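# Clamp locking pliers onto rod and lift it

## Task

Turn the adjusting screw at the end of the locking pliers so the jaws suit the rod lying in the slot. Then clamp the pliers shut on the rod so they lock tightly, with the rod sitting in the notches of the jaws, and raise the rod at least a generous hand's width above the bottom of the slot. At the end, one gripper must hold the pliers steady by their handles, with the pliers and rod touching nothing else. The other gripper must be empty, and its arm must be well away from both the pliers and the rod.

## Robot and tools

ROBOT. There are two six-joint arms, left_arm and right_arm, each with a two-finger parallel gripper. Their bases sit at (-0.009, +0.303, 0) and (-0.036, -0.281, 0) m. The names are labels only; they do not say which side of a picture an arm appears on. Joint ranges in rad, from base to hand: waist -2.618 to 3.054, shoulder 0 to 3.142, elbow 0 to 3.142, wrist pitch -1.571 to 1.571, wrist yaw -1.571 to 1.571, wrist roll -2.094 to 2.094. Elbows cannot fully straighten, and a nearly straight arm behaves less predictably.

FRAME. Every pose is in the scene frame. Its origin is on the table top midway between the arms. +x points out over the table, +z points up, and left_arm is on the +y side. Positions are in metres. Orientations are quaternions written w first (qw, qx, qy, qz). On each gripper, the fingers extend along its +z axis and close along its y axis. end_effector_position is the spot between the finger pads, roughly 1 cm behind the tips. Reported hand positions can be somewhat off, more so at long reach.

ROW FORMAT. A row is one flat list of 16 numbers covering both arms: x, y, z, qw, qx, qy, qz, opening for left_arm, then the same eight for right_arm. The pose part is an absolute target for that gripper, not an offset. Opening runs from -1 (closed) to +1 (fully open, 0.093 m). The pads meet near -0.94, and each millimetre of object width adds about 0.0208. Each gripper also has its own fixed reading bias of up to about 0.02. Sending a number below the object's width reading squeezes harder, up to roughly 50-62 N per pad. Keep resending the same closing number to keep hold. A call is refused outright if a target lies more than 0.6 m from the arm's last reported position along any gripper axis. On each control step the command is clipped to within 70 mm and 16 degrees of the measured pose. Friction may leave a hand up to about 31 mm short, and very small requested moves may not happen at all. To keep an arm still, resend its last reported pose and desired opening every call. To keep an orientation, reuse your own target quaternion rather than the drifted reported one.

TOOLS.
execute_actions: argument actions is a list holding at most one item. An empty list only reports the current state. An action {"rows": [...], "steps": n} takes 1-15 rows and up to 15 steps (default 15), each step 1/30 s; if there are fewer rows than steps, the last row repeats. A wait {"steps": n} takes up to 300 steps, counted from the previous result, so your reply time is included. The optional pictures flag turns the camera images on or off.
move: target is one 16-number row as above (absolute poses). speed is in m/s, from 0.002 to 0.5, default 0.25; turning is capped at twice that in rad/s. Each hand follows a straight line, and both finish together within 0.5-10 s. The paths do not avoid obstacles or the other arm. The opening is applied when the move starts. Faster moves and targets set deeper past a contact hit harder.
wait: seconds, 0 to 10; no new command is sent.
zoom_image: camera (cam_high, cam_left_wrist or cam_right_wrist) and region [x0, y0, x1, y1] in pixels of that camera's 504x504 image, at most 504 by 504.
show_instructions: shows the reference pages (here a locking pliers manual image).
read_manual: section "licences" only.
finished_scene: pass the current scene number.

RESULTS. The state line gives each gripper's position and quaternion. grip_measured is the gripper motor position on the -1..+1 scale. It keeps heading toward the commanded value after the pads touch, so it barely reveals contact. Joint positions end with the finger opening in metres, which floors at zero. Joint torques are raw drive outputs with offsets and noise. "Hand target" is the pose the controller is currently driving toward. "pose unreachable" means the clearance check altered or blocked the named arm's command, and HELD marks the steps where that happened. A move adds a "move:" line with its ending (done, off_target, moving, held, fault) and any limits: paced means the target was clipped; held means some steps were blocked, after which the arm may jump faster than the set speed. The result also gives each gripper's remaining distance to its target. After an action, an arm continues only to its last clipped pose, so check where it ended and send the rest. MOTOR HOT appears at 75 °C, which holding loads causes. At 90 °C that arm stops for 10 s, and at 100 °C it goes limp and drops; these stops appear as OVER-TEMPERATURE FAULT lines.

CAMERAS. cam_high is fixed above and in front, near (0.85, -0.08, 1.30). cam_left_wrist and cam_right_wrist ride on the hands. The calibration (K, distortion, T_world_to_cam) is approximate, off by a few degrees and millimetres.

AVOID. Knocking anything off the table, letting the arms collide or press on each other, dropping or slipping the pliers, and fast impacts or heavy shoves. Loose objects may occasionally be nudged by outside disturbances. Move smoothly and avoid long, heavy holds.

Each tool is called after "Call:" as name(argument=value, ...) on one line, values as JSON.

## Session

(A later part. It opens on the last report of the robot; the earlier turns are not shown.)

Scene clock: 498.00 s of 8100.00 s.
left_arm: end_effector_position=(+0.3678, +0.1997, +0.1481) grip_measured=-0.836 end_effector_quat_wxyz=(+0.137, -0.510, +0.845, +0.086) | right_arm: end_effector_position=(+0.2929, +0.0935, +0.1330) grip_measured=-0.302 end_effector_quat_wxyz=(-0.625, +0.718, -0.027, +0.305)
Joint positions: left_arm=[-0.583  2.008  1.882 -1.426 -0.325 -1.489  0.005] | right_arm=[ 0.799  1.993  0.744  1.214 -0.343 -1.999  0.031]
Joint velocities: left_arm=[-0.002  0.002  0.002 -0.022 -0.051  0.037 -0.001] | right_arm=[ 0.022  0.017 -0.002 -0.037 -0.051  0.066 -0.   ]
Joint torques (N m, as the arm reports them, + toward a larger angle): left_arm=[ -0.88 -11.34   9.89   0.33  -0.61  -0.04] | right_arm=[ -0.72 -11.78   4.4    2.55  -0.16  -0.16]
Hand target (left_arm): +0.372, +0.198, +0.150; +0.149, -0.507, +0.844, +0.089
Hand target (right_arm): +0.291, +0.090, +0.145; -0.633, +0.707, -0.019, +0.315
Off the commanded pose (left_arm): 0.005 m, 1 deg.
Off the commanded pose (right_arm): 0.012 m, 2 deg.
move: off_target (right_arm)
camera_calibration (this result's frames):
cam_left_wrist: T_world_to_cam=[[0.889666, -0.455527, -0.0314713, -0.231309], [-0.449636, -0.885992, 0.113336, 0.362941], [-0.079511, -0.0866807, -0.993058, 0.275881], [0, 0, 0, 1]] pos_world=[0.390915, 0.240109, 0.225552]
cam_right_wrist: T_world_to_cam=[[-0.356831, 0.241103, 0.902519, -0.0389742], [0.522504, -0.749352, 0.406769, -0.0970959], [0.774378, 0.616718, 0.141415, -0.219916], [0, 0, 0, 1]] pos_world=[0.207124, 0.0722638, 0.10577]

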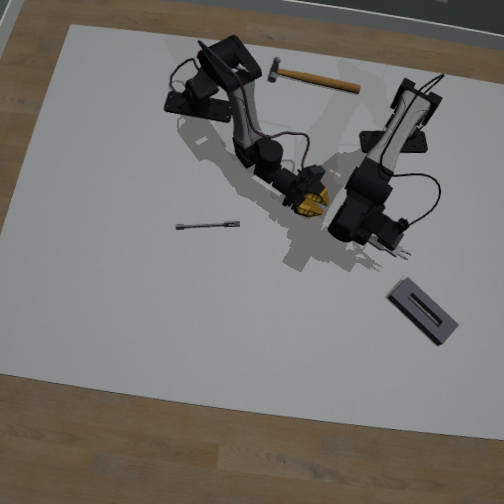

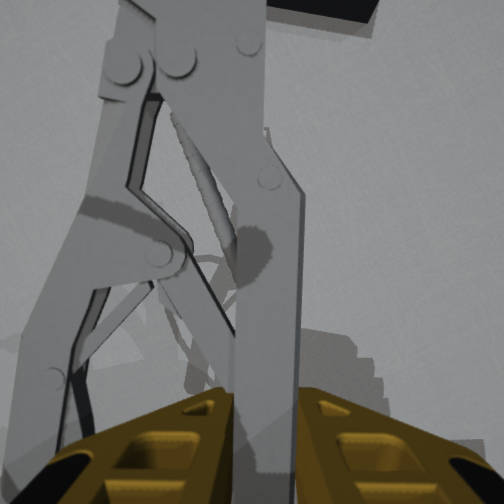

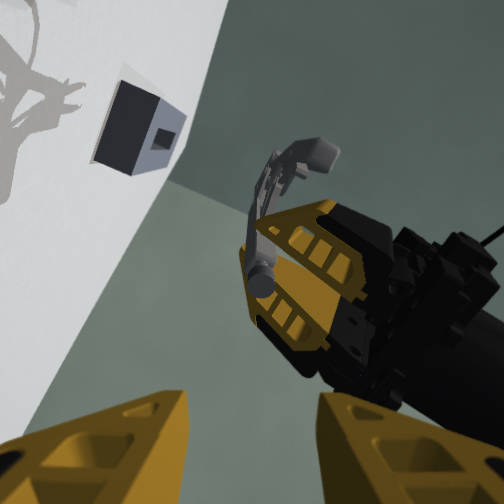

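Call:
move(target=[0.34,0.14,0.07,0.1488,-0.5072,0.8442,0.0894,-0.9,0.2,-0.08,0.12,0.6358,-0.3094,0.6358,0.3094,1], speed=0.15)

Call:
move(target=[0.34,0.14,0.022,0.1488,-0.5072,0.8442,0.0894,-0.9,0.2,-0.08,0.12,0.6358,-0.3094,0.6358,0.3094,1], speed=0.05)

Scene clock: 510.03 s of 8100.00 s.
left_arm: end_effector_position=(+0.3455, +0.1352, +0.0787) grip_measured=-0.835 end_effector_quat_wxyz=(+0.142, -0.511, +0.845, +0.071) | right_arm: end_effector_position=(+0.2068, -0.0776, +0.1150) grip_measured=+1.000 end_effector_quat_wxyz=(+0.613, -0.320, +0.654, +0.306)
Joint positions: left_arm=[-0.755  2.043  1.66  -1.193 -0.319 -1.668  0.005] | right_arm=[ 0.524  1.62   0.009  1.544 -0.455 -0.022  0.093]
Joint velocities: left_arm=[ 0.002  0.017  0.012  0.007 -0.022  0.007  0.   ] | right_arm=[-0.022  0.017 -0.007  0.022 -0.037 -0.037  0.   ]
Joint torques (N m, as the arm reports them, + toward a larger angle): left_arm=[ -0.85 -11.35   5.72   0.3   -0.63  -0.05] | right_arm=[-1.04 -6.02  2.43  2.63 -0.16 -0.1 ]
Hand target (left_arm): +0.341, +0.138, +0.070; +0.146, -0.507, +0.845, +0.088
Hand target (right_arm): +0.204, -0.080, +0.122; +0.622, -0.318, +0.645, +0.310
Off the commanded pose (left_arm): 0.011 m, 2 deg.
Off the commanded pose (right_arm): 0.009 m, 4 deg.
joint sent to its limit (right arm) — the command would take joint 3 (elbow) past its lower limit and joint 4 (wrist pitch) past its upper limit, so those joints were sent only as far as their limits.
move: off_target (left_arm, right_arm)
camera_calibration (this result's frames):
cam_left_wrist: T_world_to_cam=[[0.889145, -0.457625, 0.000252882, -0.245051], [-0.454319, -0.882656, 0.120467, 0.304293], [-0.0549055, -0.107228, -0.992717, 0.193862], [0, 0, 0, 1]] pos_world=[0.366776, 0.177232, 0.155855]
cam_right_wrist: T_world_to_cam=[[0.804244, -0.59405, 0.0171854, -0.215229], [-0.273547, -0.395698, -0.876696, 0.166689], [0.527601, 0.700376, -0.480739, 0.0838555], [0, 0, 0, 1]] pos_world=[0.174452, -0.120629, 0.190147]

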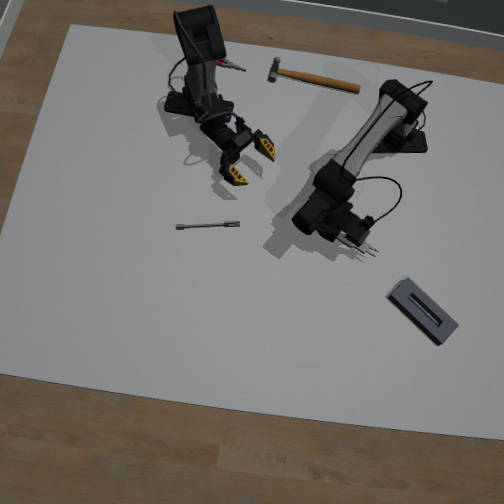

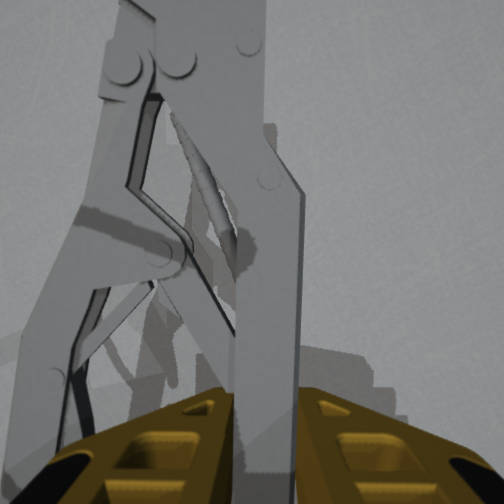

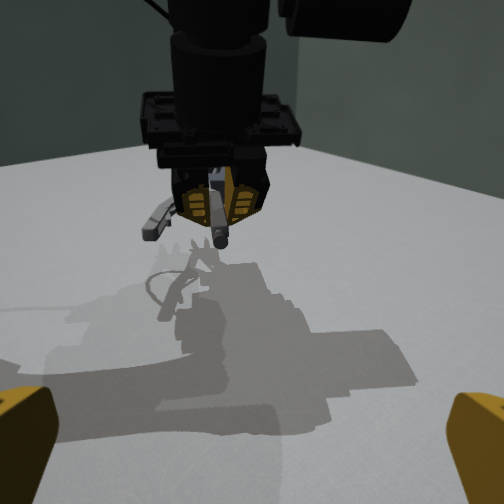

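Scene clock: 511.60 s of 8100.00 s.
left_arm: end_effector_position=(+0.3453, +0.1361, +0.0289) grip_measured=-0.835 end_effector_quat_wxyz=(+0.143, -0.511, +0.844, +0.075) | right_arm: end_effector_position=(+0.2055, -0.0766, +0.1151) grip_measured=+1.000 end_effector_quat_wxyz=(+0.612, -0.323, +0.652, +0.309)
Joint positions: left_arm=[-0.755  2.092  1.529 -1.019 -0.324 -1.668  0.005] | right_arm=[ 0.524  1.62   0.009  1.544 -0.465 -0.022  0.093]
Joint velocities: left_arm=[-0.012 -0.002  0.002  0.037  0.007 -0.022  0.   ] | right_arm=[-0.002  0.007  0.007  0.007 -0.037 -0.007  0.   ]
Joint torques (N m, as the arm reports them, + toward a larger angle): left_arm=[ -1.04 -11.87   5.48   0.22  -0.61  -0.06] | right_arm=[-0.71 -5.36  2.4   2.62 -0.16 -0.11]
Hand target (left_arm): +0.341, +0.139, +0.022; +0.148, -0.507, +0.844, +0.090
Hand target (right_arm): +0.202, -0.079, +0.120; +0.619, -0.323, +0.644, +0.311
Off the commanded pose (left_arm): 0.010 m, 2 deg.
Off the commanded pose (right_arm): 0.008 m, 4 deg.
joint sent to its limit (right arm) — the command would take joint 3 (elbow) past its lower limit and joint 4 (wrist pitch) past its upper limit, so those joints were sent only as far as their limits.
move: off_target (right_arm)
camera_calibration (this result's frames):
cam_left_wrist: T_world_to_cam=[[0.889454, -0.456995, -0.00514421, -0.244543], [-0.453402, -0.883763, 0.115714, 0.310988], [-0.0574269, -0.10059, -0.993269, 0.144493], [0, 0, 0, 1]] pos_world=[0.36681, 0.177619, 0.106277]
cam_right_wrist: T_world_to_cam=[[0.809866, -0.58638, 0.0166219, -0.214128], [-0.270019, -0.397787, -0.876844, 0.165897], [0.520776, 0.705638, -0.480488, 0.0856496], [0, 0, 0, 1]] pos_world=[0.173606, -0.120006, 0.190179]

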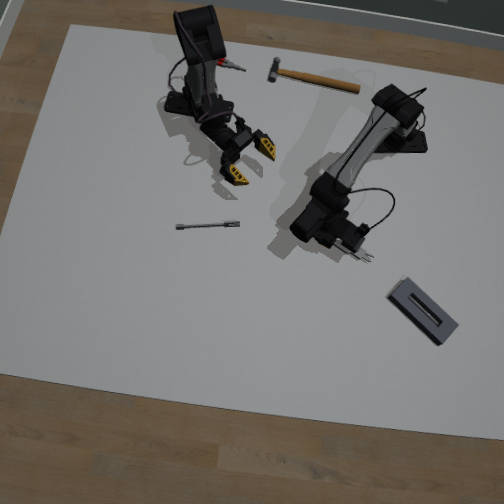

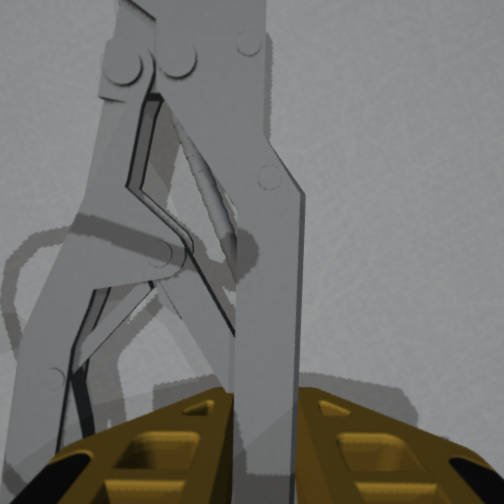

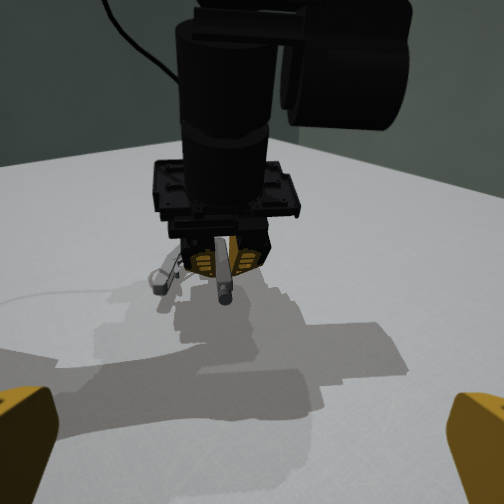

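Call:
move(target=[0.34,0.14,0.010,0.1488,-0.5072,0.8442,0.0894,-0.9,0.2,-0.08,0.12,0.6358,-0.3094,0.6358,0.3094,1], speed=0.03)

Scene clock: 514.27 s of 8100.00 s.
left_arm: end_effector_position=(+0.3453, +0.1360, +0.0186) grip_measured=-0.835 end_effector_quat_wxyz=(+0.144, -0.511, +0.844, +0.074) | right_arm: end_effector_position=(+0.2055, -0.0766, +0.1151) grip_measured=+1.000 end_effector_quat_wxyz=(+0.612, -0.323, +0.652, +0.309)
Joint positions: left_arm=[-0.756  2.103  1.503 -0.98  -0.325 -1.668  0.005] | right_arm=[ 0.524  1.62   0.009  1.544 -0.464 -0.022  0.093]
Joint velocities: left_arm=[-0.002  0.002  0.002  0.022  0.022  0.037  0.001] | right_arm=[-0.007 -0.002 -0.007 -0.051  0.037  0.037  0.   ]
Joint torques (N m, as the arm reports them, + toward a larger angle): left_arm=[ -0.84 -11.54   5.33   0.29  -0.6   -0.03] | right_arm=[-0.72 -5.4   2.4   2.62 -0.17 -0.12]
Hand target (left_arm): +0.340, +0.140, +0.010; +0.148, -0.507, +0.844, +0.090
Hand target (right_arm): +0.202, -0.079, +0.120; +0.619, -0.323, +0.644, +0.311
Off the commanded pose (left_arm): 0.011 m, 2 deg.
Off the commanded pose (right_arm): 0.008 m, 4 deg.
joint sent to its limit (right arm) — the command would take joint 3 (elbow) past its lower limit and joint 4 (wrist pitch) past its upper limit, so those joints were sent only as far as their limits.
move: off_target (left_arm, right_arm)
camera_calibration (this result's frames):
cam_left_wrist: T_world_to_cam=[[0.88911, -0.457685, -0.0027491, -0.244482], [-0.45438, -0.883377, 0.11482, 0.312358], [-0.0549799, -0.100838, -0.993383, 0.133481], [0, 0, 0, 1]] pos_world=[0.366639, 0.177494, 0.0960611]
cam_right_wrist: T_world_to_cam=[[0.809642, -0.586688, 0.0166444, -0.214172], [-0.270161, -0.397704, -0.876838, 0.165929], [0.52105, 0.705428, -0.480498, 0.085578], [0, 0, 0, 1]] pos_world=[0.17364, -0.120031, 0.190178]

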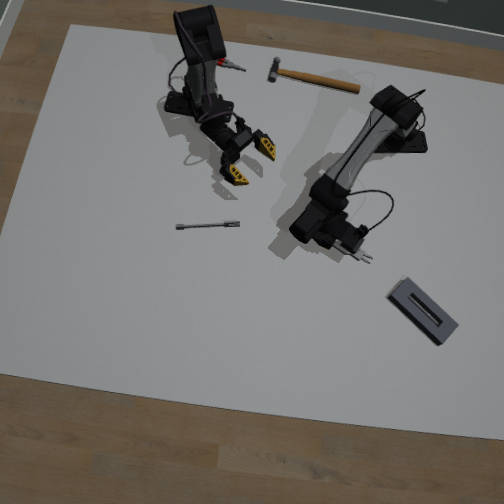

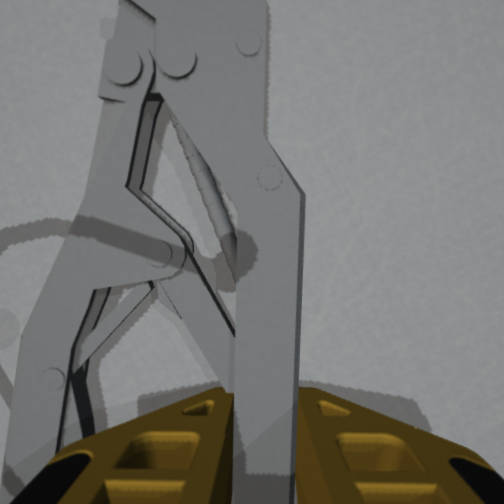

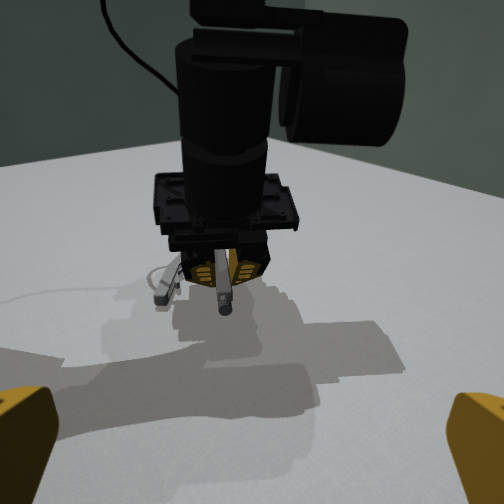

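Call:
execute_actions(actions=[{"rows":[[0.34,0.14,0.012,0.1488,-0.5072,0.8442,0.0894,-0.35,0.2,-0.08,0.12,0.6358,-0.3094,0.6358,0.3094,1]],"steps":10}], pictures=false)

Call:
move(target=[0.34,0.135,0.075,0.1488,-0.5072,0.8442,0.0894,-0.35,0.2,-0.08,0.12,0.6358,-0.3094,0.6358,0.3094,1], speed=0.15)

Call:
move(target=[0.339,0.125,0.08,0,0.2588,0.9659,0,-0.35,0.2,-0.08,0.12,0.6358,-0.3094,0.6358,0.3094,1], speed=0.5)

Call:
move(target=[0.339,0.125,0.07,0,0.857,0.515,0,-0.35,0.2,-0.08,0.12,0.6358,-0.3094,0.6358,0.3094,1], speed=0.5)

Scene clock: 519.40 s of 8100.00 s.
left_arm: end_effector_position=(+0.3460, +0.1377, +0.0193) grip_measured=-0.351 end_effector_quat_wxyz=(+0.149, -0.510, +0.844, +0.077) | right_arm: end_effector_position=(+0.2052, -0.0764, +0.1151) grip_measured=+1.000 end_effector_quat_wxyz=(+0.612, -0.324, +0.652, +0.310)
Joint positions: left_arm=[-0.756  2.103  1.503 -0.982 -0.337 -1.669  0.028] | right_arm=[ 0.524  1.62   0.009  1.544 -0.467 -0.022  0.093]
Joint velocities: left_arm=[-0.007 -0.002  0.007 -0.007 -0.022 -0.037 -0.001] | right_arm=[ 0.012 -0.012 -0.007  0.007  0.022 -0.007  0.   ]
Joint torques (N m, as the arm reports them, + toward a larger angle): left_arm=[ -0.77 -11.8    5.67   0.27  -0.44  -0.05] | right_arm=[-0.72 -5.48  2.4   2.62 -0.15 -0.11]
Hand target (left_arm): +0.340, +0.140, +0.012; +0.148, -0.507, +0.844, +0.089
Hand target (right_arm): +0.202, -0.079, +0.120; +0.619, -0.323, +0.644, +0.312
Off the commanded pose (left_arm): 0.010 m, 1 deg.
Off the commanded pose (right_arm): 0.008 m, 4 deg.
joint sent to its limit (right arm) — the command would take joint 3 (elbow) past its lower limit and joint 4 (wrist pitch) past its upper limit, so those joints were sent only as far as their limits.
Steps of this call (steps 1 to 144: nothing new was sent; steps 145 to 154: all 10 steps of this action). Readings (end_effector_position):
145: left_arm (+0.3452, +0.1361, +0.0186) | right_arm (+0.2053, -0.0765, +0.1151)
146: left_arm (+0.3453, +0.1365, +0.0188) | right_arm (+0.2053, -0.0764, +0.1151)
148: left_arm (+0.3456, +0.1370, +0.0190) | right_arm (+0.2053, -0.0764, +0.1151)
152: left_arm (+0.3459, +0.1375, +0.0192) | right_arm (+0.2052, -0.0764, +0.1151)
154: the state above

Scene clock: 520.67 s of 8100.00 s.
left_arm: end_effector_position=(+0.3378, +0.1390, +0.0685) grip_measured=-0.351 end_effector_quat_wxyz=(+0.143, -0.507, +0.845, +0.093) | right_arm: end_effector_position=(+0.2052, -0.0764, +0.1151) grip_measured=+1.000 end_effector_quat_wxyz=(+0.612, -0.324, +0.652, +0.310)
Joint positions: left_arm=[-0.766  2.055  1.631 -1.196 -0.34  -1.678  0.028] | right_arm=[ 0.524  1.62   0.009  1.544 -0.467 -0.022  0.093]
Joint velocities: left_arm=[ 0.002  0.002 -0.012  0.051 -0.037  0.051 -0.001] | right_arm=[-0.017 -0.007  0.002  0.007 -0.051  0.037  0.   ]
Joint torques (N m, as the arm reports them, + toward a larger angle): left_arm=[ -0.94 -12.95   9.86   0.02  -0.47  -0.04] | right_arm=[-0.75 -5.45  2.4   2.62 -0.15 -0.11]
Hand target (left_arm): +0.339, +0.135, +0.075; +0.148, -0.507, +0.844, +0.089
Hand target (right_arm): +0.202, -0.079, +0.120; +0.619, -0.323, +0.644, +0.311
Off the commanded pose (left_arm): 0.008 m, 1 deg.
Off the commanded pose (right_arm): 0.008 m, 4 deg.
joint sent to its limit (right arm) — the command would take joint 3 (elbow) past its lower limit and joint 4 (wrist pitch) past its upper limit, so those joints were sent only as far as their limits.
move: off_target (right_arm)
camera_calibration (this result's frames):
cam_left_wrist: T_world_to_cam=[[0.88786, -0.458569, -0.0376615, -0.233332], [-0.453601, -0.88608, 0.095437, 0.307286], [-0.0771355, -0.0676515, -0.994723, 0.185867], [0, 0, 0, 1]] pos_world=[0.360889, 0.177855, 0.146772]
cam_right_wrist: T_world_to_cam=[[0.810981, -0.584839, 0.0165095, -0.213905], [-0.269311, -0.3982, -0.876874, 0.16574], [0.519405, 0.706682, -0.480437, 0.0860073], [0, 0, 0, 1]] pos_world=[0.173436, -0.119882, 0.190185]

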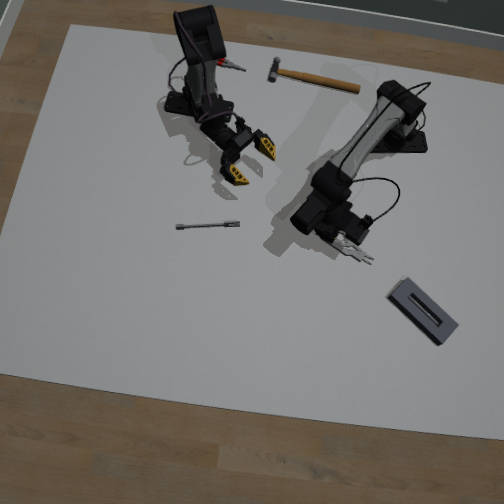

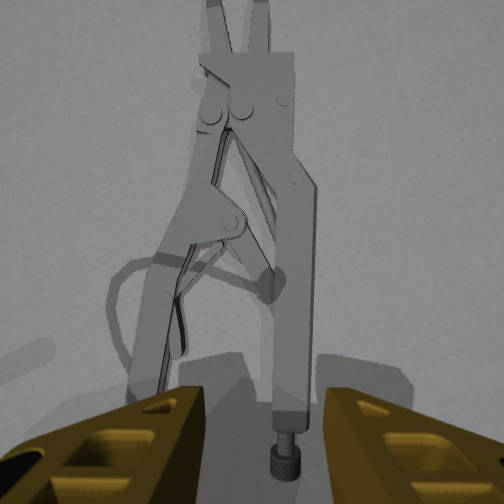

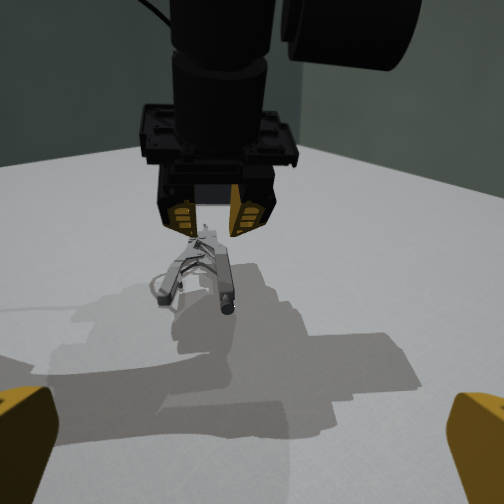

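Scene clock: 523.03 s of 8100.00 s.
left_arm: end_effector_position=(+0.3353, +0.1251, +0.0812) grip_measured=-0.351 end_effector_quat_wxyz=(+0.006, +0.258, +0.966, +0.004) | right_arm: end_effector_position=(+0.2052, -0.0764, +0.1151) grip_measured=+1.000 end_effector_quat_wxyz=(+0.612, -0.324, +0.652, +0.310)
Joint positions: left_arm=[-0.659  2.018  1.667 -1.209 -0.01   0.04   0.028] | right_arm=[ 0.524  1.62   0.009  1.544 -0.467 -0.022  0.093]
Joint velocities: left_arm=[ 0.007  0.002  0.002 -0.051  0.007  0.007  0.001] | right_arm=[-0.007  0.002 -0.017 -0.051 -0.007  0.095  0.   ]
Joint torques (N m, as the arm reports them, + toward a larger angle): left_arm=[  0.34 -10.62  10.55   0.23  -0.07   0.14] | right_arm=[-0.76 -5.45  2.44  2.62 -0.11 -0.11]
Hand target (left_arm): +0.340, +0.126, +0.081; +0.003, +0.259, +0.966, +0.001
Hand target (right_arm): +0.202, -0.079, +0.120; +0.619, -0.323, +0.644, +0.311
Off the commanded pose (left_arm): 0.004 m, 1 deg.
Off the commanded pose (right_arm): 0.008 m, 4 deg.
joint sent to its limit (right arm) — the command would take joint 3 (elbow) past its lower limit and joint 4 (wrist pitch) past its upper limit, so those joints were sent only as far as their limits.
move: off_target (right_arm)
camera_calibration (this result's frames):
cam_left_wrist: T_world_to_cam=[[-0.495957, -0.867517, -0.037952, 0.278118], [-0.797443, 0.437727, 0.415307, 0.216365], [-0.343674, 0.236239, -0.908889, 0.24178], [0, 0, 0, 1]] pos_world=[0.393566, 0.0894455, 0.140449]
cam_right_wrist: T_world_to_cam=[[0.810981, -0.584839, 0.0165095, -0.213905], [-0.269311, -0.3982, -0.876874, 0.16574], [0.519405, 0.706682, -0.480437, 0.0860073], [0, 0, 0, 1]] pos_world=[0.173436, -0.119882, 0.190185]

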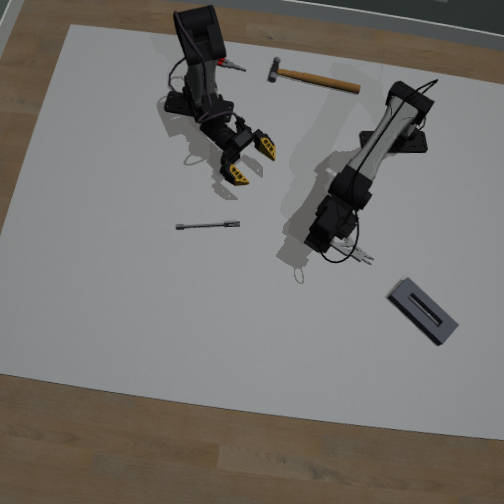

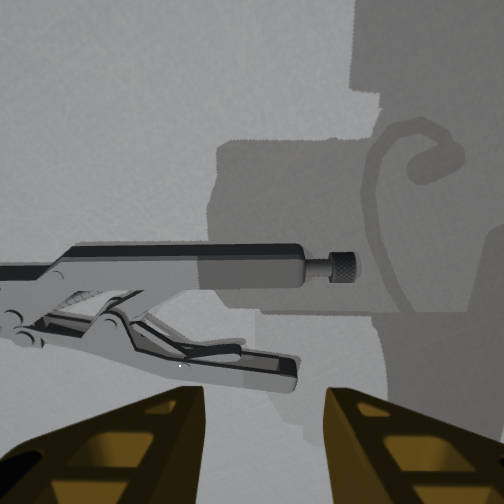

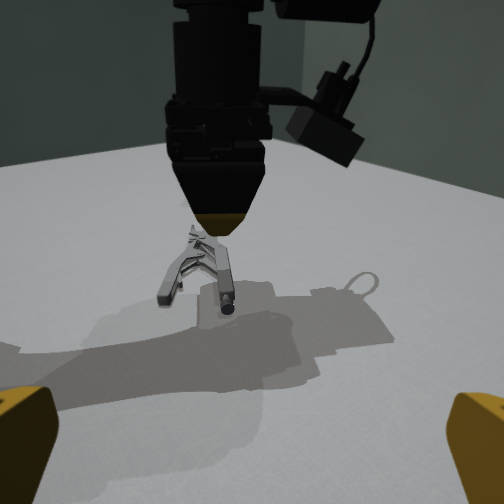

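Scene clock: 525.33 s of 8100.00 s.
left_arm: end_effector_position=(+0.3371, +0.1236, +0.0770) grip_measured=-0.351 end_effector_quat_wxyz=(+0.002, +0.857, +0.516, +0.006) | right_arm: end_effector_position=(+0.2052, -0.0764, +0.1151) grip_measured=+1.000 end_effector_quat_wxyz=(+0.612, -0.324, +0.652, +0.310)
Joint positions: left_arm=[-0.659  2.03   1.667 -1.198 -0.008  1.574  0.028] | right_arm=[ 0.524  1.62   0.009  1.544 -0.467 -0.022  0.093]
Joint velocities: left_arm=[-0.002  0.007 -0.002 -0.007 -0.007  0.007  0.   ] | right_arm=[ 0.017 -0.012 -0.007 -0.007  0.037  0.037  0.   ]
Joint torques (N m, as the arm reports them, + toward a larger angle): left_arm=[  0.34 -10.87   7.92   0.38   0.05   0.15] | right_arm=[-0.73 -5.43  2.4   2.62 -0.13 -0.12]
Hand target (left_arm): +0.339, +0.125, +0.070; +0.000, +0.857, +0.515, +0.000
Hand target (right_arm): +0.202, -0.079, +0.120; +0.619, -0.324, +0.644, +0.312
Off the commanded pose (left_arm): 0.007 m, 1 deg.
Off the commanded pose (right_arm): 0.008 m, 4 deg.
joint sent to its limit (right arm) — the command would take joint 3 (elbow) past its lower limit and joint 4 (wrist pitch) past its upper limit, so those joints were sent only as far as their limits.
move: off_target (right_arm)
camera_calibration (this result's frames):
cam_left_wrist: T_world_to_cam=[[-0.884592, 0.464848, -0.0376018, 0.243911], [0.405134, 0.805883, 0.431762, -0.231997], [0.231006, 0.366699, -0.901203, 0.0284799], [0, 0, 0, 1]] pos_world=[0.303172, 0.0631376, 0.135005]
cam_right_wrist: T_world_to_cam=[[0.811204, -0.584531, 0.0164871, -0.213861], [-0.26917, -0.398283, -0.87688, 0.165708], [0.51913, 0.70689, -0.480427, 0.0860788], [0, 0, 0, 1]] pos_world=[0.173402, -0.119858, 0.190187]

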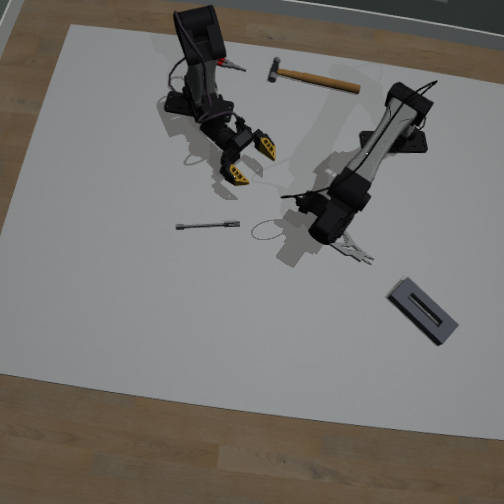

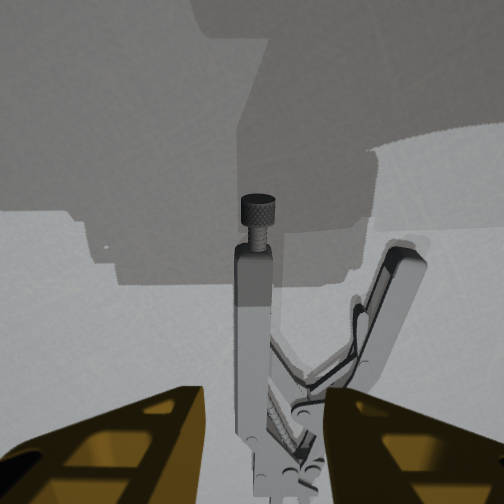

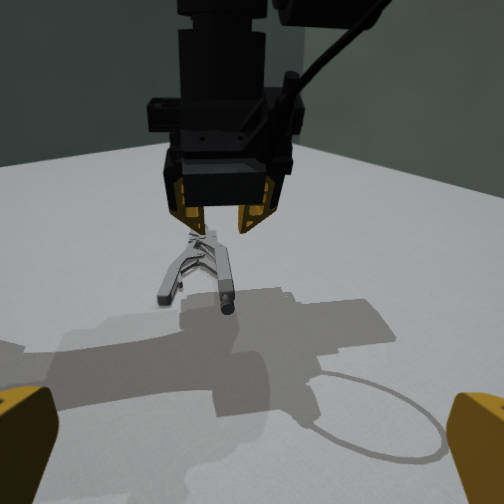

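Call:
move(target=[0.342,0.123,0.012,0,0.857,0.515,0,-0.35,0.2,-0.08,0.12,0.6358,-0.3094,0.6358,0.3094,1], speed=0.06)

Scene clock: 530.23 s of 8100.00 s.
left_arm: end_effector_position=(+0.3467, +0.1185, +0.0244) grip_measured=-0.351 end_effector_quat_wxyz=(+0.008, +0.857, +0.515, +0.009) | right_arm: end_effector_position=(+0.2054, -0.0766, +0.1151) grip_measured=+1.000 end_effector_quat_wxyz=(+0.612, -0.323, +0.652, +0.309)
Joint positions: left_arm=[-0.659  2.102  1.563 -1.007 -0.007  1.577  0.028] | right_arm=[ 0.524  1.62   0.009  1.544 -0.465 -0.022  0.093]
Joint velocities: left_arm=[-0.002 -0.007 -0.002  0.007 -0.022  0.007  0.   ] | right_arm=[ 0.007 -0.007 -0.007  0.051  0.007  0.007  0.   ]
Joint torques (N m, as the arm reports them, + toward a larger angle): left_arm=[  0.37 -11.47   5.21   0.51   0.04   0.15] | right_arm=[-0.74 -5.44  2.42  2.61 -0.13 -0.11]
Hand target (left_arm): +0.343, +0.123, +0.012; -0.000, +0.857, +0.515, -0.000
Hand target (right_arm): +0.202, -0.079, +0.120; +0.619, -0.323, +0.644, +0.311
Off the commanded pose (left_arm): 0.014 m, 1 deg.
Off the commanded pose (right_arm): 0.008 m, 4 deg.
joint sent to its limit (right arm) — the command would take joint 3 (elbow) past its lower limit and joint 4 (wrist pitch) past its upper limit, so those joints were sent only as far as their limits.
move: off_target (left_arm, right_arm)
camera_calibration (this result's frames):
cam_left_wrist: T_world_to_cam=[[-0.882812, 0.466917, -0.0513019, 0.252229], [0.402119, 0.807678, 0.431227, -0.208202], [0.242783, 0.360063, -0.900784, -0.0226078], [0, 0, 0, 1]] pos_world=[0.311881, 0.0585306, 0.0823575]
cam_right_wrist: T_world_to_cam=[[0.810089, -0.586072, 0.0165994, -0.214083], [-0.269878, -0.397869, -0.87685, 0.165866], [0.520502, 0.705847, -0.480477, 0.0857212], [0, 0, 0, 1]] pos_world=[0.173572, -0.119981, 0.19018]

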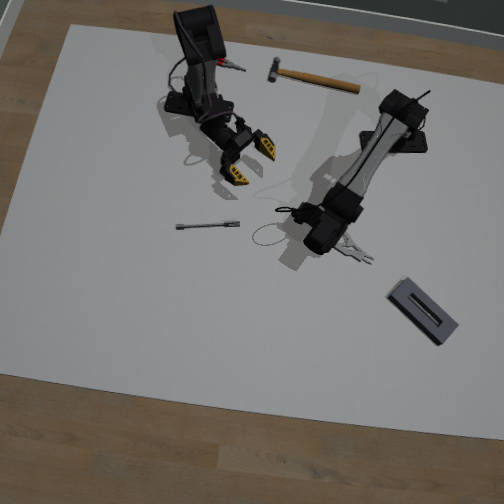

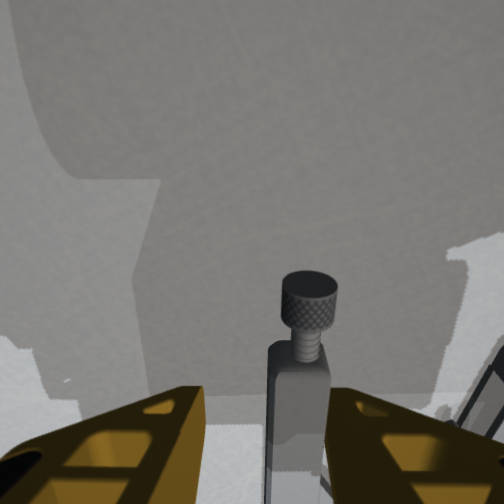

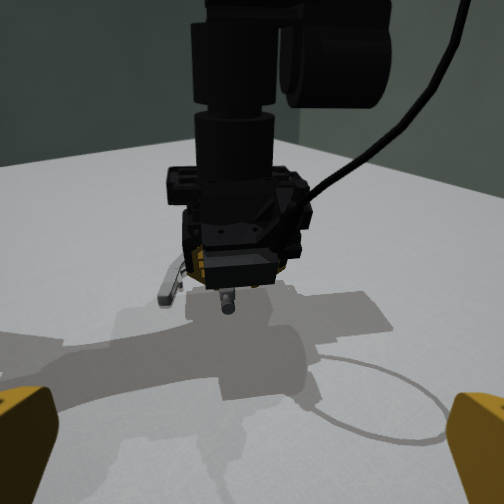

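Overshot outward; finger touching the handle side. Pull back in and down.

Call:
move(target=[0.332,0.128,0.010,0,0.857,0.515,0,-0.35,0.2,-0.08,0.12,0.6358,-0.3094,0.6358,0.3094,1], speed=0.03)

Scene clock: 534.10 s of 8100.00 s.
left_arm: end_effector_position=(+0.3412, +0.1214, +0.0172) grip_measured=-0.351 end_effector_quat_wxyz=(+0.011, +0.857, +0.515, +0.011) | right_arm: end_effector_position=(+0.2055, -0.0766, +0.1151) grip_measured=+1.000 end_effector_quat_wxyz=(+0.612, -0.323, +0.652, +0.309)
Joint positions: left_arm=[-0.659  2.084  1.504 -0.961 -0.007  1.577  0.028] | right_arm=[ 0.524  1.62   0.009  1.544 -0.464 -0.022  0.093]
Joint velocities: left_arm=[ 0.007 -0.012  0.002  0.022 -0.022 -0.007  0.001] | right_arm=[-0.022 -0.007 -0.022 -0.007 -0.051 -0.037  0.   ]
Joint torques (N m, as the arm reports them, + toward a larger angle): left_arm=[  0.29 -13.09   4.35   0.35   0.1    0.11] | right_arm=[-0.71 -5.39  2.43  2.62 -0.13 -0.11]
Hand target (left_arm): +0.332, +0.128, +0.010; -0.000, +0.857, +0.515, -0.000
Hand target (right_arm): +0.202, -0.079, +0.120; +0.619, -0.323, +0.644, +0.311
Off the commanded pose (left_arm): 0.013 m, 2 deg.
Off the commanded pose (right_arm): 0.008 m, 4 deg.
joint sent to its limit (right arm) — the command would take joint 3 (elbow) past its lower limit and joint 4 (wrist pitch) past its upper limit, so those joints were sent only as far as their limits.
move: off_target (left_arm, right_arm)
camera_calibration (this result's frames):
cam_left_wrist: T_world_to_cam=[[-0.882557, 0.466783, -0.0566347, 0.245703], [0.40008, 0.808747, 0.431121, -0.204651], [0.247043, 0.35783, -0.900515, -0.0299728], [0, 0, 0, 1]] pos_world=[0.306128, 0.0615458, 0.0751535]
cam_right_wrist: T_world_to_cam=[[0.809642, -0.586688, 0.0166444, -0.214172], [-0.270161, -0.397704, -0.876838, 0.165929], [0.52105, 0.705428, -0.480498, 0.085578], [0, 0, 0, 1]] pos_world=[0.17364, -0.120031, 0.190178]

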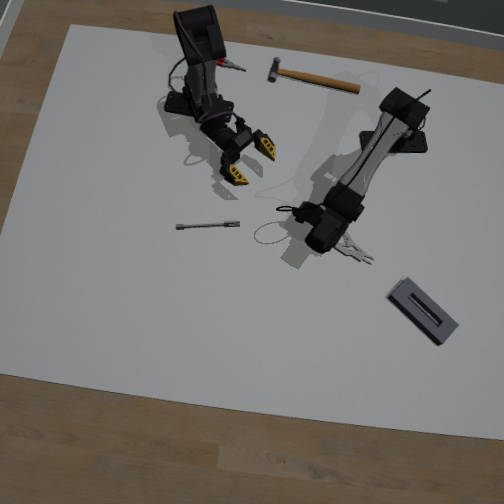

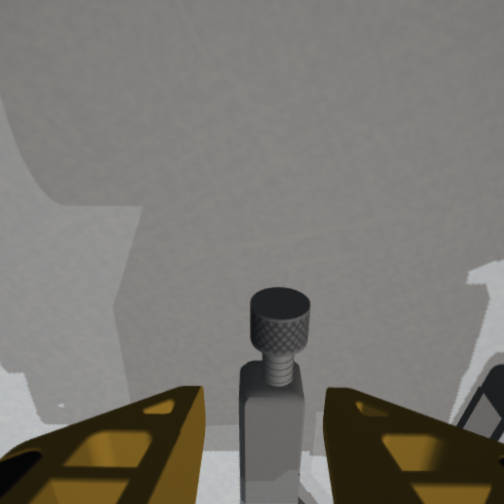

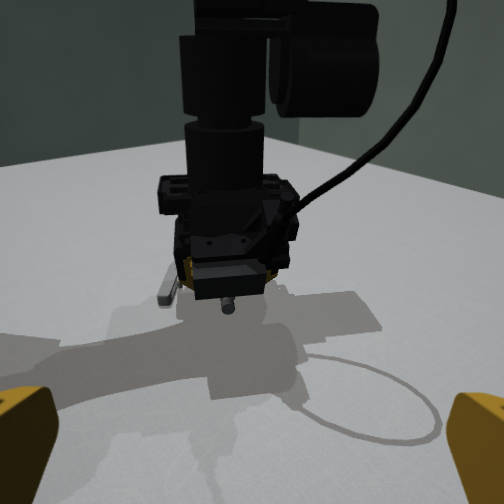

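Call:
execute_actions(actions=[{"rows":[[0.338,0.124,0.014,0,0.857,0.515,0,-0.9,0.2,-0.08,0.12,0.6358,-0.3094,0.6358,0.3094,1]],"steps":12}], pictures=false)

Call:
move(target=[0.36,0.16,0.16,0,0.2588,0.9659,0,-0.9,0.2,-0.08,0.12,0.6358,-0.3094,0.6358,0.3094,1], speed=0.3)

Call:
move(target=[0.44,0.30,0.27,0.5,0,0.866,0,-0.9,0.2,-0.08,0.12,0.6358,-0.3094,0.6358,0.3094,1], speed=0.3)

Call:
move(target=[0.489,0.414,0.25,0.6358,-0.3094,0.6358,0.3094,-0.9,0.283,0.118,0.07,0.6358,-0.3094,0.6358,0.3094,1], speed=0.25)

Scene clock: 543.10 s of 8100.00 s.
left_arm: end_effector_position=(+0.3409, +0.1215, +0.0171) grip_measured=-0.833 end_effector_quat_wxyz=(+0.010, +0.857, +0.515, +0.011) | right_arm: end_effector_position=(+0.2052, -0.0764, +0.1151) grip_measured=+1.000 end_effector_quat_wxyz=(+0.612, -0.324, +0.652, +0.310)
Joint positions: left_arm=[-0.659  2.084  1.503 -0.962 -0.007  1.578  0.005] | right_arm=[ 0.524  1.62   0.009  1.544 -0.467 -0.022  0.093]
Joint velocities: left_arm=[ 0.002 -0.002  0.002  0.037  0.022 -0.037 -0.001] | right_arm=[ 0.012  0.002  0.002 -0.066 -0.007 -0.007  0.   ]
Joint torques (N m, as the arm reports them, + toward a larger angle): left_arm=[  0.15 -11.42   8.77   0.08   0.06   0.11] | right_arm=[-0.74 -5.39  2.41  2.62 -0.12 -0.13]
Hand target (left_arm): +0.338, +0.124, +0.014; +0.000, +0.857, +0.515, +0.000
Hand target (right_arm): +0.202, -0.079, +0.120; +0.619, -0.323, +0.644, +0.312
Off the commanded pose (left_arm): 0.005 m, 2 deg.
Off the commanded pose (right_arm): 0.008 m, 4 deg.
joint sent to its limit (right arm) — the command would take joint 3 (elbow) past its lower limit and joint 4 (wrist pitch) past its upper limit, so those joints were sent only as far as their limits.
Steps of this call (steps 1 to 258: nothing new was sent; steps 259 to 270: all 12 steps of this action). Readings (end_effector_position):
259: left_arm (+0.3412, +0.1214, +0.0171) | right_arm (+0.2053, -0.0764, +0.1151)
260: left_arm (+0.3410, +0.1215, +0.0171) | right_arm (+0.2053, -0.0764, +0.1151)
262: left_arm (+0.3409, +0.1215, +0.0171) | right_arm (+0.2052, -0.0764, +0.1151)
266: left_arm (+0.3409, +0.1215, +0.0171) | right_arm (+0.2052, -0.0764, +0.1151)
270: the state above

Scene clock: 546.60 s of 8100.00 s.
left_arm: end_effector_position=(+0.3562, +0.1591, +0.1568) grip_measured=-0.833 end_effector_quat_wxyz=(+0.004, +0.268, +0.964, +0.002) | right_arm: end_effector_position=(+0.2052, -0.0764, +0.1151) grip_measured=+1.000 end_effector_quat_wxyz=(+0.612, -0.324, +0.652, +0.310)
Joint positions: left_arm=[-0.555  2.059  2.029 -1.533 -0.005  0.163  0.005] | right_arm=[ 0.524  1.62   0.009  1.544 -0.467 -0.022  0.093]
Joint velocities: left_arm=[-0.002 -0.002  0.002  0.022  0.037  0.037 -0.   ] | right_arm=[-0.012 -0.012 -0.002 -0.051  0.007  0.022  0.   ]
Joint torques (N m, as the arm reports them, + toward a larger angle): left_arm=[  0.37 -11.79  10.72   0.14  -0.06  -0.04] | right_arm=[-0.78 -5.39  2.47  2.62 -0.15 -0.11]
Hand target (left_arm): +0.358, +0.162, +0.160; +0.002, +0.259, +0.966, +0.001
Hand target (right_arm): +0.202, -0.079, +0.120; +0.619, -0.323, +0.644, +0.312
Off the commanded pose (left_arm): 0.005 m, 1 deg.
Off the commanded pose (right_arm): 0.008 m, 4 deg.
joint sent to its limit (left arm) — the command would take joint 4 (wrist pitch) past its lower limit, so that joint was sent only as far as its limit.
joint sent to its limit (right arm) — the command would take joint 3 (elbow) past its lower limit and joint 4 (wrist pitch) past its upper limit, so those joints were sent only as far as their limits.
move: off_target (right_arm)
camera_calibration (this result's frames):
cam_left_wrist: T_world_to_cam=[[-0.512975, -0.857768, -0.0330234, 0.324595], [-0.786446, 0.454207, 0.418568, 0.179648], [-0.344035, 0.240686, -0.907585, 0.308839], [0, 0, 0, 1]] pos_world=[0.414044, 0.122496, 0.215822]
cam_right_wrist: T_world_to_cam=[[0.811204, -0.584531, 0.0164871, -0.213861], [-0.26917, -0.398283, -0.87688, 0.165708], [0.51913, 0.70689, -0.480427, 0.0860788], [0, 0, 0, 1]] pos_world=[0.173402, -0.119858, 0.190187]

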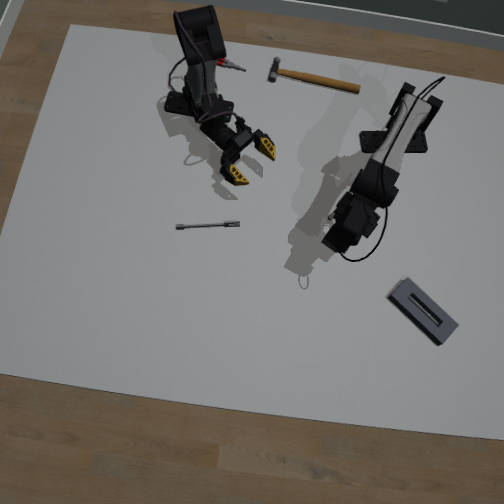

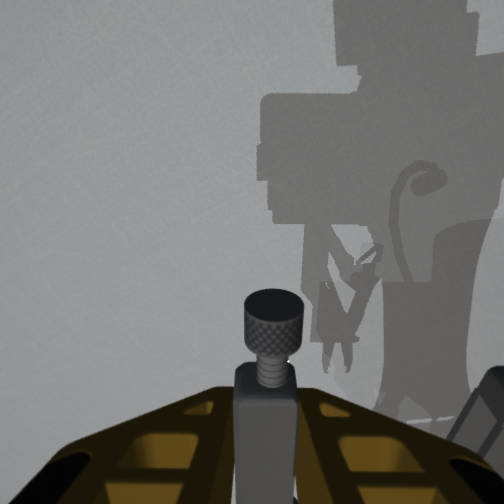

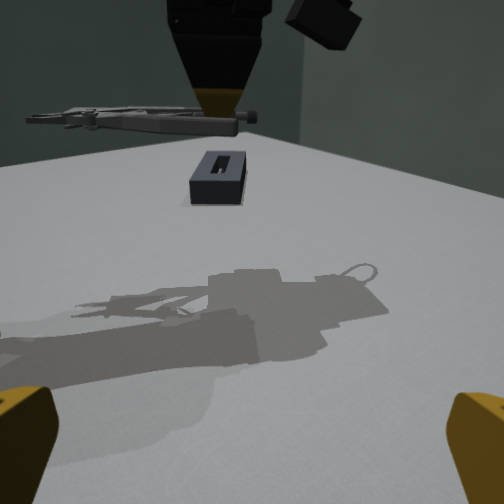

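Scene clock: 549.23 s of 8100.00 s.
left_arm: end_effector_position=(+0.4350, +0.3012, +0.2674) grip_measured=-0.833 end_effector_quat_wxyz=(+0.481, +0.011, +0.876, +0.016) | right_arm: end_effector_position=(+0.2052, -0.0764, +0.1151) grip_measured=+1.000 end_effector_quat_wxyz=(+0.612, -0.324, +0.652, +0.310)
Joint positions: left_arm=[-0.193  1.449  1.295 -0.412 -0.032  0.025  0.005] | right_arm=[ 0.524  1.62   0.009  1.544 -0.467 -0.022  0.093]
Joint velocities: left_arm=[-0.017  0.002 -0.017 -0.007 -0.022  0.037  0.001] | right_arm=[ 0.002  0.002  0.002 -0.022  0.022 -0.007  0.   ]
Joint torques (N m, as the arm reports them, + toward a larger angle): left_arm=[ 0.14 -9.82  8.17  2.83 -0.02 -0.07] | right_arm=[-0.75 -5.41  2.43  2.62 -0.22 -0.11]
Hand target (left_arm): +0.435, +0.303, +0.276; +0.501, +0.004, +0.866, +0.012
Hand target (right_arm): +0.202, -0.079, +0.120; +0.619, -0.323, +0.644, +0.311
Off the commanded pose (left_arm): 0.006 m, 3 deg.
Off the commanded pose (right_arm): 0.008 m, 4 deg.
joint sent to its limit (right arm) — the command would take joint 3 (elbow) past its lower limit and joint 4 (wrist pitch) past its upper limit, so those joints were sent only as far as their limits.
move: off_target (left_arm, right_arm)
camera_calibration (this result's frames):
cam_left_wrist: T_world_to_cam=[[0.0211462, -0.998528, -0.0499524, 0.305202], [-0.844001, 0.00895359, -0.536267, 0.545254], [0.535925, 0.0534998, -0.842569, 0.0583327], [0, 0, 0, 1]] pos_world=[0.422479, 0.29675, 0.356797]
cam_right_wrist: T_world_to_cam=[[0.810981, -0.584839, 0.0165095, -0.213905], [-0.269311, -0.3982, -0.876874, 0.16574], [0.519405, 0.706682, -0.480437, 0.0860073], [0, 0, 0, 1]] pos_world=[0.173436, -0.119882, 0.190185]

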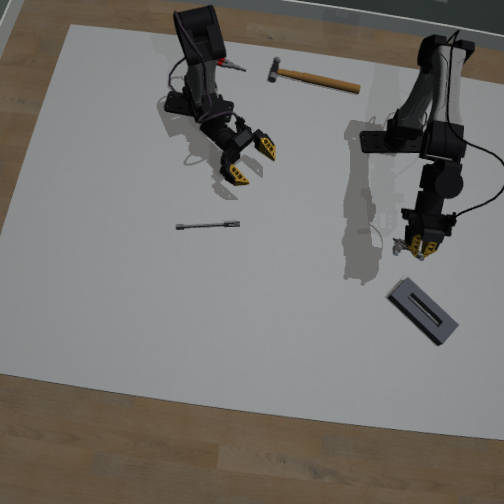

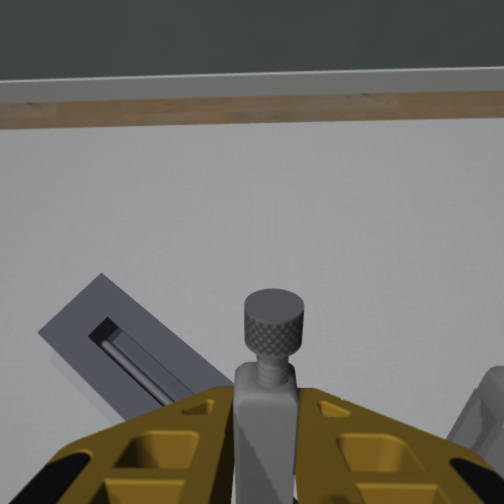

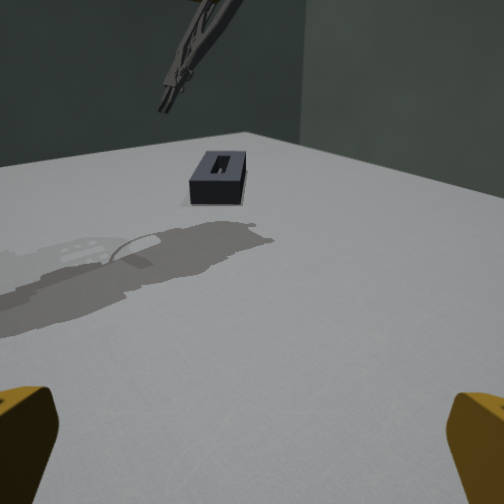

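Scene clock: 552.10 s of 8100.00 s.
left_arm: end_effector_position=(+0.4813, +0.4130, +0.2334) grip_measured=-0.833 end_effector_quat_wxyz=(+0.612, -0.299, +0.660, +0.317) | right_arm: end_effector_position=(+0.2792, +0.1140, +0.0711) grip_measured=+1.000 end_effector_quat_wxyz=(+0.638, -0.314, +0.633, +0.306)
Joint positions: left_arm=[-0.235  1.842  1.107  0.65  -0.96  -0.017  0.005] | right_arm=[ 0.955  2.285  0.756  1.531 -0.015 -0.013  0.093]
Joint velocities: left_arm=[-0.017  0.002 -0.012  0.037  0.037  0.007  0.   ] | right_arm=[-0.007  0.002  0.007 -0.007 -0.066 -0.007  0.   ]
Joint torques (N m, as the arm reports them, + toward a larger angle): left_arm=[ -0.2  -10.56  12.15   2.68  -0.23   0.12] | right_arm=[ 0.27 -9.34  5.49  2.35 -0.04 -0.08]
Hand target (left_arm): +0.485, +0.415, +0.249; +0.630, -0.311, +0.639, +0.312
Hand target (right_arm): +0.280, +0.118, +0.068; +0.636, -0.312, +0.635, +0.307
Off the commanded pose (left_arm): 0.018 m, 4 deg.
Off the commanded pose (right_arm): 0.006 m, 1 deg.
move: off_target (left_arm)
camera_calibration (this result's frames):
cam_left_wrist: T_world_to_cam=[[0.799273, -0.598784, -0.0511847, -0.125141], [-0.316688, -0.347272, -0.882673, 0.539324], [0.510755, 0.721706, -0.467193, -0.352575], [0, 0, 0, 1]] pos_world=[0.450899, 0.366815, 0.304921]
cam_right_wrist: T_world_to_cam=[[0.796622, -0.603213, 0.0390875, -0.15731], [-0.229159, -0.361206, -0.90389, 0.2094], [0.559357, 0.711101, -0.425976, -0.123656], [0, 0, 0, 1]] pos_world=[0.242471, 0.0686771, 0.142749]

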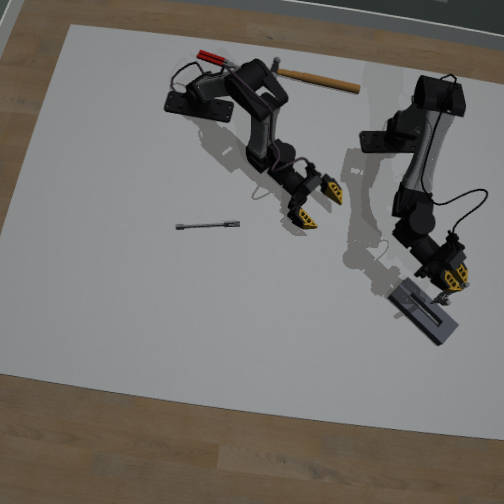

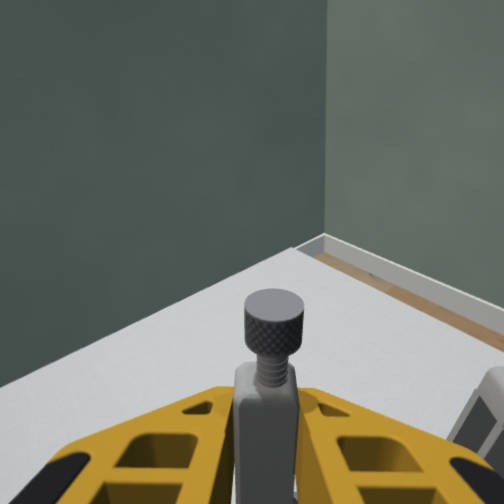

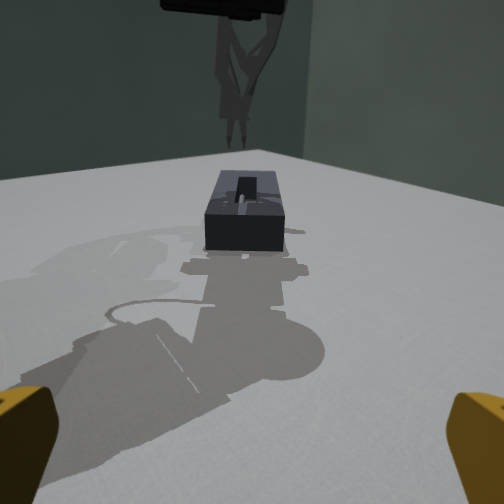

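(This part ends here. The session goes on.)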